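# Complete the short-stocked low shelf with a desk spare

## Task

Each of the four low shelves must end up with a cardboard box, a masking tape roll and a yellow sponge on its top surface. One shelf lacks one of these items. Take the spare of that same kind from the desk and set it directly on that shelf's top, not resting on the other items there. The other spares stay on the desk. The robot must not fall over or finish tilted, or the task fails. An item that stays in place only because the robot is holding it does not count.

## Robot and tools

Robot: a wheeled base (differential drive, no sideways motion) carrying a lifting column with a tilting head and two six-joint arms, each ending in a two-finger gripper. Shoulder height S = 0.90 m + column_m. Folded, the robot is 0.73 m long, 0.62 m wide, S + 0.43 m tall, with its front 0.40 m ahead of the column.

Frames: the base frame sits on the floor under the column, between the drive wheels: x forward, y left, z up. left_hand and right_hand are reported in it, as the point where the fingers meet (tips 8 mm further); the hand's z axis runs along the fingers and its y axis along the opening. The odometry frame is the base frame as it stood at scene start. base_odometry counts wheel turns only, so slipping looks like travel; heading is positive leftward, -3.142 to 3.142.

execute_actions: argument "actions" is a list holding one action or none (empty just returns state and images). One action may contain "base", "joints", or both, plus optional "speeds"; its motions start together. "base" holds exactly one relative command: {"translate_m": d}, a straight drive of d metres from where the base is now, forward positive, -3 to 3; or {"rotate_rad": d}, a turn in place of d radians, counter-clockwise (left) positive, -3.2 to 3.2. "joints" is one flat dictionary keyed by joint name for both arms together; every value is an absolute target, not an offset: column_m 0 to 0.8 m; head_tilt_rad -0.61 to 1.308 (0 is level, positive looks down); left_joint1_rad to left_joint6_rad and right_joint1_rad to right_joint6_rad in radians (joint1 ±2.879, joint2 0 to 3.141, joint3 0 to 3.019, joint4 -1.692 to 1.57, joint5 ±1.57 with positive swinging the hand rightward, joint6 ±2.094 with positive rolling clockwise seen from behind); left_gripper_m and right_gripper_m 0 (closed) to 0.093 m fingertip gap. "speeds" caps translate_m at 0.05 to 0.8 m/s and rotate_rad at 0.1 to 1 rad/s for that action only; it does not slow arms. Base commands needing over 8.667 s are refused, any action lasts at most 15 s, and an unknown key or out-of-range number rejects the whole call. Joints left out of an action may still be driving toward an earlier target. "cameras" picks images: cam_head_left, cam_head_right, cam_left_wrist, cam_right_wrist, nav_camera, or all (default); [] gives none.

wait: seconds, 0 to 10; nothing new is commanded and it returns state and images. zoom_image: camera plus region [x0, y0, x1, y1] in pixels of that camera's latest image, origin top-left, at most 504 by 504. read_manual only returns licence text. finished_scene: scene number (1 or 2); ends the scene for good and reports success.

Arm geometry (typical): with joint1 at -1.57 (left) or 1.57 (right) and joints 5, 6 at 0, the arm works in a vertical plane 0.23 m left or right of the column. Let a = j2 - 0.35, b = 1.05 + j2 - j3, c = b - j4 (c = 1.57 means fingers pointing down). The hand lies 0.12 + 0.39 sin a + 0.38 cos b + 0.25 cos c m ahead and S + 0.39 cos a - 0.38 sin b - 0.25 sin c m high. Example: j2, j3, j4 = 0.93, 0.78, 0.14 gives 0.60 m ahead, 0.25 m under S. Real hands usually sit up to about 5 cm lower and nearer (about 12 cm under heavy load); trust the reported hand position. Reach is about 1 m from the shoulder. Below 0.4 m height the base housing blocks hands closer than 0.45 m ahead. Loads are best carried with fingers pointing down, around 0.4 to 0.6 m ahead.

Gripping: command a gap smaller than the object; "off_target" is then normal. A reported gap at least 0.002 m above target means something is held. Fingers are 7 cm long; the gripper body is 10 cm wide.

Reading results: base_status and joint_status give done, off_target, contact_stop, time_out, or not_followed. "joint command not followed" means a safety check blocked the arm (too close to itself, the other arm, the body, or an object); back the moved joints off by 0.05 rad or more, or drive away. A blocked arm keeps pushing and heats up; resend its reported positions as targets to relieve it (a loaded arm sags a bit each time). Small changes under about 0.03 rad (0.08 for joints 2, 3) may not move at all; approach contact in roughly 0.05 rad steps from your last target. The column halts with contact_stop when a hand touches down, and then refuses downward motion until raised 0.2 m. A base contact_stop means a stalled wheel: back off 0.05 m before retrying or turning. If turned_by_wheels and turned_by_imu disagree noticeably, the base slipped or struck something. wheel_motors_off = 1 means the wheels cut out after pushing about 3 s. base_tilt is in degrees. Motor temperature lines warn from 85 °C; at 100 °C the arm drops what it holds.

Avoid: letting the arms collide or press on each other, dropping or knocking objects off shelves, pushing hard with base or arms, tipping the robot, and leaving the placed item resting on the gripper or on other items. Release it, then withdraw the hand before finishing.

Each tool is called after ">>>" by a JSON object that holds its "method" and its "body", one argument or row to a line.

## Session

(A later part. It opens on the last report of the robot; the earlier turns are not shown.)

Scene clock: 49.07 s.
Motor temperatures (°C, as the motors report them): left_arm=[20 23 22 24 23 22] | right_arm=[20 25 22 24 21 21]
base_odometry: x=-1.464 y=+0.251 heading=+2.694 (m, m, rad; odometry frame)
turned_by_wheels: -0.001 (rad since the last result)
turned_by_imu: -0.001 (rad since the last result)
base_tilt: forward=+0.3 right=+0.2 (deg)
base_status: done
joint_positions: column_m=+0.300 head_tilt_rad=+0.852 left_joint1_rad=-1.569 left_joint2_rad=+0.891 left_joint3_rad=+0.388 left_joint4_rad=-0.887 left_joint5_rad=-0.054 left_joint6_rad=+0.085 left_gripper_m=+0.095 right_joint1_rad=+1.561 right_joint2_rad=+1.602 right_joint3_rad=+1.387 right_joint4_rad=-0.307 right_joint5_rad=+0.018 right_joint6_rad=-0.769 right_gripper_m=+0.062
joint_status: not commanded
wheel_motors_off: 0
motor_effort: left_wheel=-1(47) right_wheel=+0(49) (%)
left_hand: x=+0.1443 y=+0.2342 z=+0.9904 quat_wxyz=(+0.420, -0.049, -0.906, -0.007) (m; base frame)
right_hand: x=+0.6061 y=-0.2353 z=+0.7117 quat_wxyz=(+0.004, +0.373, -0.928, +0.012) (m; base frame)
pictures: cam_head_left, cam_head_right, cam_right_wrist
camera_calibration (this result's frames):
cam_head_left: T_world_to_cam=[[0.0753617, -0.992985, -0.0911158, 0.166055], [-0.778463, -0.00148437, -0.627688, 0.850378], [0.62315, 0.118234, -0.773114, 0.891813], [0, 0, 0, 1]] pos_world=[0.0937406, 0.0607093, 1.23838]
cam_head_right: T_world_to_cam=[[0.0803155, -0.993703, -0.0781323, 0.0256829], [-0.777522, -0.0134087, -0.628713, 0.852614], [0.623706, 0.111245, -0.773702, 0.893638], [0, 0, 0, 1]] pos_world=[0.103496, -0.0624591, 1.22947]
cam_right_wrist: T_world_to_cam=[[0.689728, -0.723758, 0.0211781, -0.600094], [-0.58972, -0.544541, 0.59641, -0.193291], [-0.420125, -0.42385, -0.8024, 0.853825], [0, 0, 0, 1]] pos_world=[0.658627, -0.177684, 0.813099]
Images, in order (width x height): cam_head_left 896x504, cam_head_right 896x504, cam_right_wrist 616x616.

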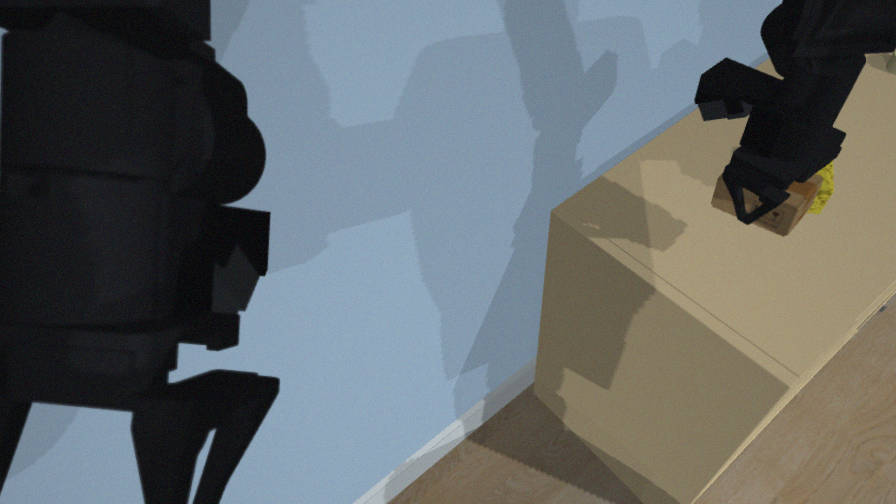

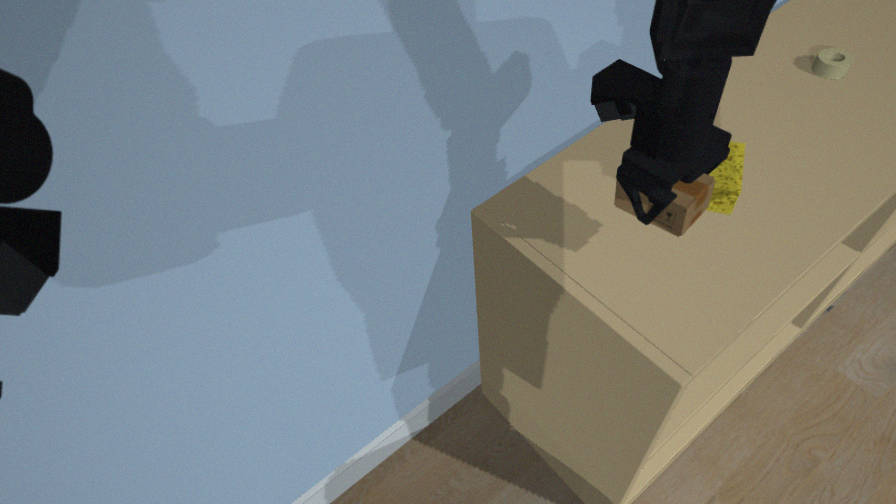

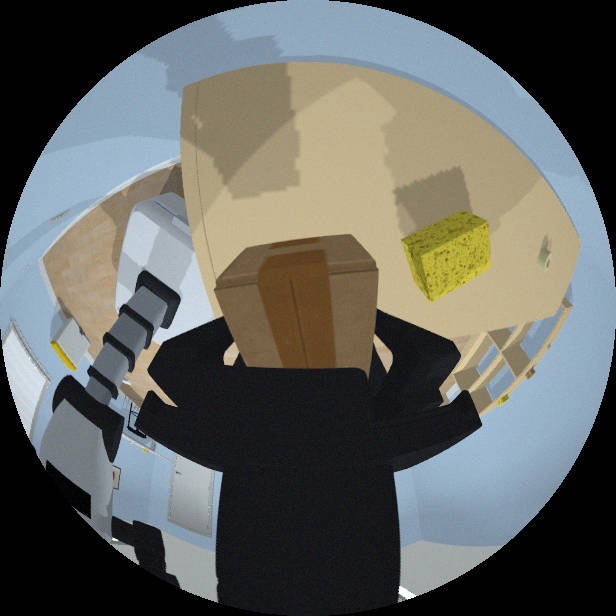

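Good placement; lower.

>>> {"method": "execute_actions", "body": {
  "actions": [
    {"joints":{"column_m":0.225}}
  ],
  "cameras": ["cam_head_left"]
}}

>>> {"method": "execute_actions", "body": {
  "actions": [
    {"joints":{"column_m":0.205}}
  ],
  "cameras": ["cam_head_left"]
}}

Scene clock: 51.57 s.
Motor temperatures (°C, as the motors report them): left_arm=[20 23 22 24 23 22] | right_arm=[20 25 22 24 21 21]
base_odometry: x=-1.464 y=+0.251 heading=+2.694 (m, m, rad; odometry frame)
turned_by_wheels: +0.000 (rad since the last result)
turned_by_imu: -0.001 (rad since the last result)
base_tilt: forward=+0.3 right=+0.2 (deg)
base_status: not commanded
joint_positions: column_m=+0.225 head_tilt_rad=+0.852 left_joint1_rad=-1.569 left_joint2_rad=+0.891 left_joint3_rad=+0.388 left_joint4_rad=-0.887 left_joint5_rad=-0.054 left_joint6_rad=+0.085 left_gripper_m=+0.095 right_joint1_rad=+1.561 right_joint2_rad=+1.602 right_joint3_rad=+1.387 right_joint4_rad=-0.307 right_joint5_rad=+0.018 right_joint6_rad=-0.769 right_gripper_m=+0.062
joint_status: all done
wheel_motors_off: 0
motor_effort: left_wheel=-2(2) right_wheel=+1(1) (%)
left_hand: x=+0.1443 y=+0.2342 z=+0.9154 quat_wxyz=(+0.420, -0.049, -0.906, -0.007) (m; base frame)
right_hand: x=+0.6061 y=-0.2353 z=+0.6367 quat_wxyz=(+0.004, +0.373, -0.928, +0.012) (m; base frame)
pictures: cam_head_left
camera_calibration (this result's frames):
cam_head_left: T_world_to_cam=[[0.0753617, -0.992985, -0.0911158, 0.159221], [-0.778463, -0.00148437, -0.627688, 0.803301], [0.62315, 0.118234, -0.773114, 0.83383], [0, 0, 0, 1]] pos_world=[0.0937407, 0.0607093, 1.16338]
Images, in order (width x height): cam_head_left 896x504.

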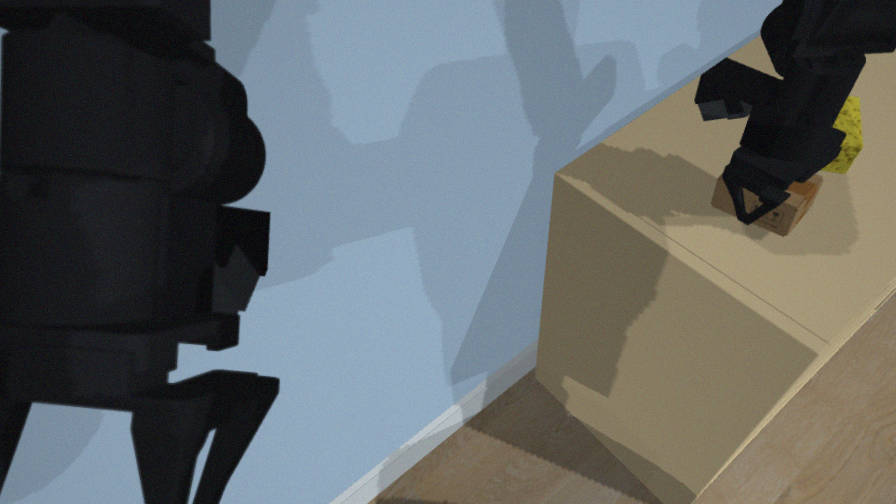

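Scene clock: 52.43 s.
Motor temperatures (°C, as the motors report them): left_arm=[20 23 22 24 23 22] | right_arm=[20 25 22 24 21 21]
base_odometry: x=-1.464 y=+0.251 heading=+2.694 (m, m, rad; odometry frame)
turned_by_wheels: +0.000 (rad since the last result)
turned_by_imu: +0.000 (rad since the last result)
base_tilt: forward=+0.3 right=+0.3 (deg)
base_status: not commanded
joint_positions: column_m=+0.205 head_tilt_rad=+0.852 left_joint1_rad=-1.569 left_joint2_rad=+0.891 left_joint3_rad=+0.388 left_joint4_rad=-0.887 left_joint5_rad=-0.054 left_joint6_rad=+0.085 left_gripper_m=+0.095 right_joint1_rad=+1.561 right_joint2_rad=+1.583 right_joint3_rad=+1.384 right_joint4_rad=-0.309 right_joint5_rad=+0.011 right_joint6_rad=-0.777 right_gripper_m=+0.062
joint_status: all done
wheel_motors_off: 0
motor_effort: left_wheel=-3(3) right_wheel=+4(6) (%)
left_hand: x=+0.1443 y=+0.2342 z=+0.8953 quat_wxyz=(+0.420, -0.049, -0.906, -0.007) (m; base frame)
right_hand: x=+0.6129 y=-0.2344 z=+0.6257 quat_wxyz=(-0.003, +0.377, -0.926, +0.012) (m; base frame)
pictures: cam_head_left
camera_calibration (this result's frames):
cam_head_left: T_world_to_cam=[[0.0753617, -0.992985, -0.0911158, 0.157398], [-0.778463, -0.00148437, -0.627688, 0.790741], [0.62315, 0.118234, -0.773114, 0.81836], [0, 0, 0, 1]] pos_world=[0.0937406, 0.0607093, 1.14337]
Images, in order (width x height): cam_head_left 896x504.

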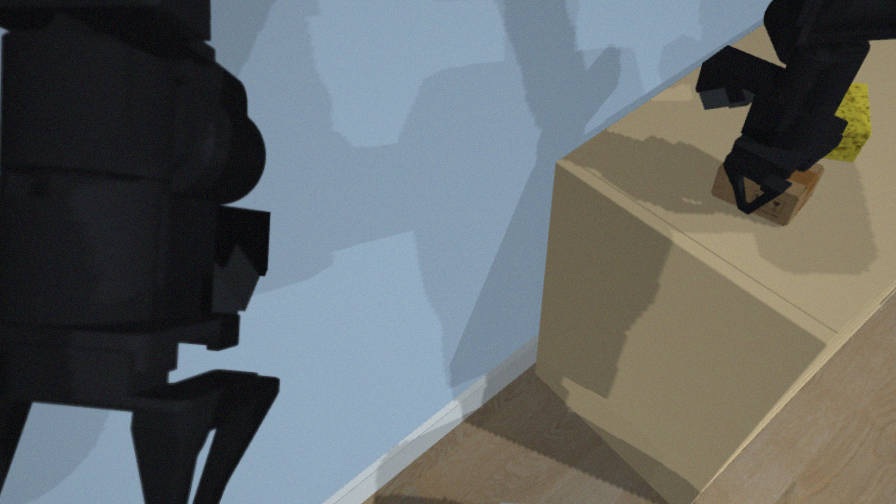

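>>> {"method": "execute_actions", "body": {
  "actions": [
    {"joints":{"right_gripper_m":0.093}}
  ],
  "cameras": []
}}

>>> {"method": "execute_actions", "body": {
  "actions": [
    {"joints":{"column_m":0.31}}
  ],
  "cameras": ["cam_head_left"]
}}

>>> {"method": "finished_scene", "body": {
  "scene": 1
}}

Scene clock: 54.27 s.
Motor temperatures (°C, as the motors report them): left_arm=[20 23 22 24 23 22] | right_arm=[20 25 22 24 21 21]
base_odometry: x=-1.464 y=+0.251 heading=+2.694 (m, m, rad; odometry frame)
turned_by_wheels: +0.000 (rad since the last result)
turned_by_imu: -0.001 (rad since the last result)
base_tilt: forward=+0.3 right=+0.2 (deg)
base_status: not commanded
joint_positions: column_m=+0.205 head_tilt_rad=+0.852 left_joint1_rad=-1.569 left_joint2_rad=+0.891 left_joint3_rad=+0.388 left_joint4_rad=-0.887 left_joint5_rad=-0.054 left_joint6_rad=+0.085 left_gripper_m=+0.095 right_joint1_rad=+1.561 right_joint2_rad=+1.584 right_joint3_rad=+1.384 right_joint4_rad=-0.309 right_joint5_rad=+0.014 right_joint6_rad=-0.777 right_gripper_m=+0.093
joint_status: all done
wheel_motors_off: 0
motor_effort: left_wheel=-4(5) right_wheel=+3(4) (%)
left_hand: x=+0.1443 y=+0.2342 z=+0.8953 quat_wxyz=(+0.420, -0.049, -0.906, -0.007) (m; base frame)
right_hand: x=+0.6124 y=-0.2349 z=+0.6251 quat_wxyz=(-0.002, +0.377, -0.926, +0.013) (m; base frame)
pictures: none
No camera images: the call's "cameras" was empty. Leave "cameras" out to get every camera's image.

Scene clock: 56.23 s.
Motor temperatures (°C, as the motors report them): left_arm=[20 23 22 24 23 22] | right_arm=[20 25 22 24 21 21]
base_odometry: x=-1.464 y=+0.251 heading=+2.694 (m, m, rad; odometry frame)
turned_by_wheels: +0.000 (rad since the last result)
turned_by_imu: -0.001 (rad since the last result)
base_tilt: forward=+0.3 right=+0.2 (deg)
base_status: not commanded
joint_positions: column_m=+0.310 head_tilt_rad=+0.852 left_joint1_rad=-1.569 left_joint2_rad=+0.891 left_joint3_rad=+0.388 left_joint4_rad=-0.887 left_joint5_rad=-0.054 left_joint6_rad=+0.085 left_gripper_m=+0.095 right_joint1_rad=+1.561 right_joint2_rad=+1.594 right_joint3_rad=+1.384 right_joint4_rad=-0.309 right_joint5_rad=+0.014 right_joint6_rad=-0.777 right_gripper_m=+0.093
joint_status: all done
wheel_motors_off: 0
motor_effort: left_wheel=-4(4) right_wheel=+3(3) (%)
left_hand: x=+0.1443 y=+0.2342 z=+1.0003 quat_wxyz=(+0.420, -0.049, -0.906, -0.007) (m; base frame)
right_hand: x=+0.6072 y=-0.2349 z=+0.7248 quat_wxyz=(+0.003, +0.377, -0.926, +0.011) (m; base frame)
pictures: cam_head_left
camera_calibration (this result's frames):
cam_head_left: T_world_to_cam=[[0.0753617, -0.992985, -0.0911158, 0.166957], [-0.778463, -0.00148437, -0.627688, 0.856597], [0.62315, 0.118234, -0.773114, 0.899474], [0, 0, 0, 1]] pos_world=[0.0937407, 0.0607093, 1.24828]
Images, in order (width x height): cam_head_left 896x504.

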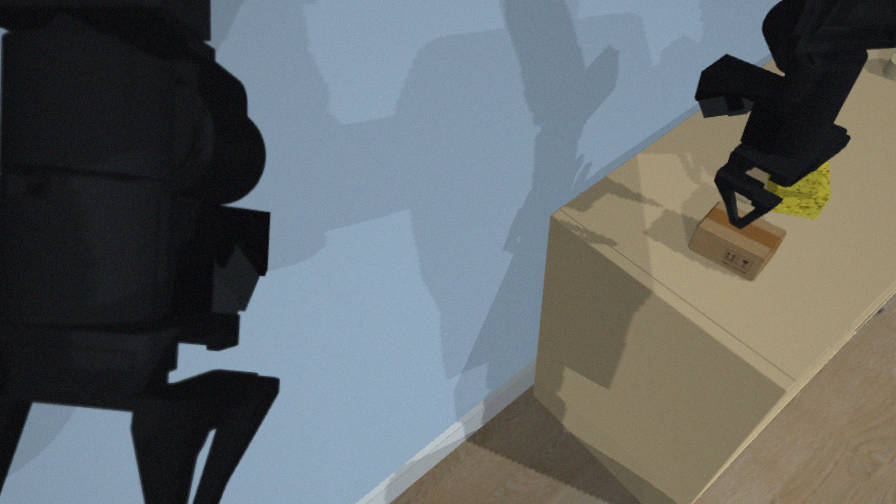

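The scene is finished: the task was done.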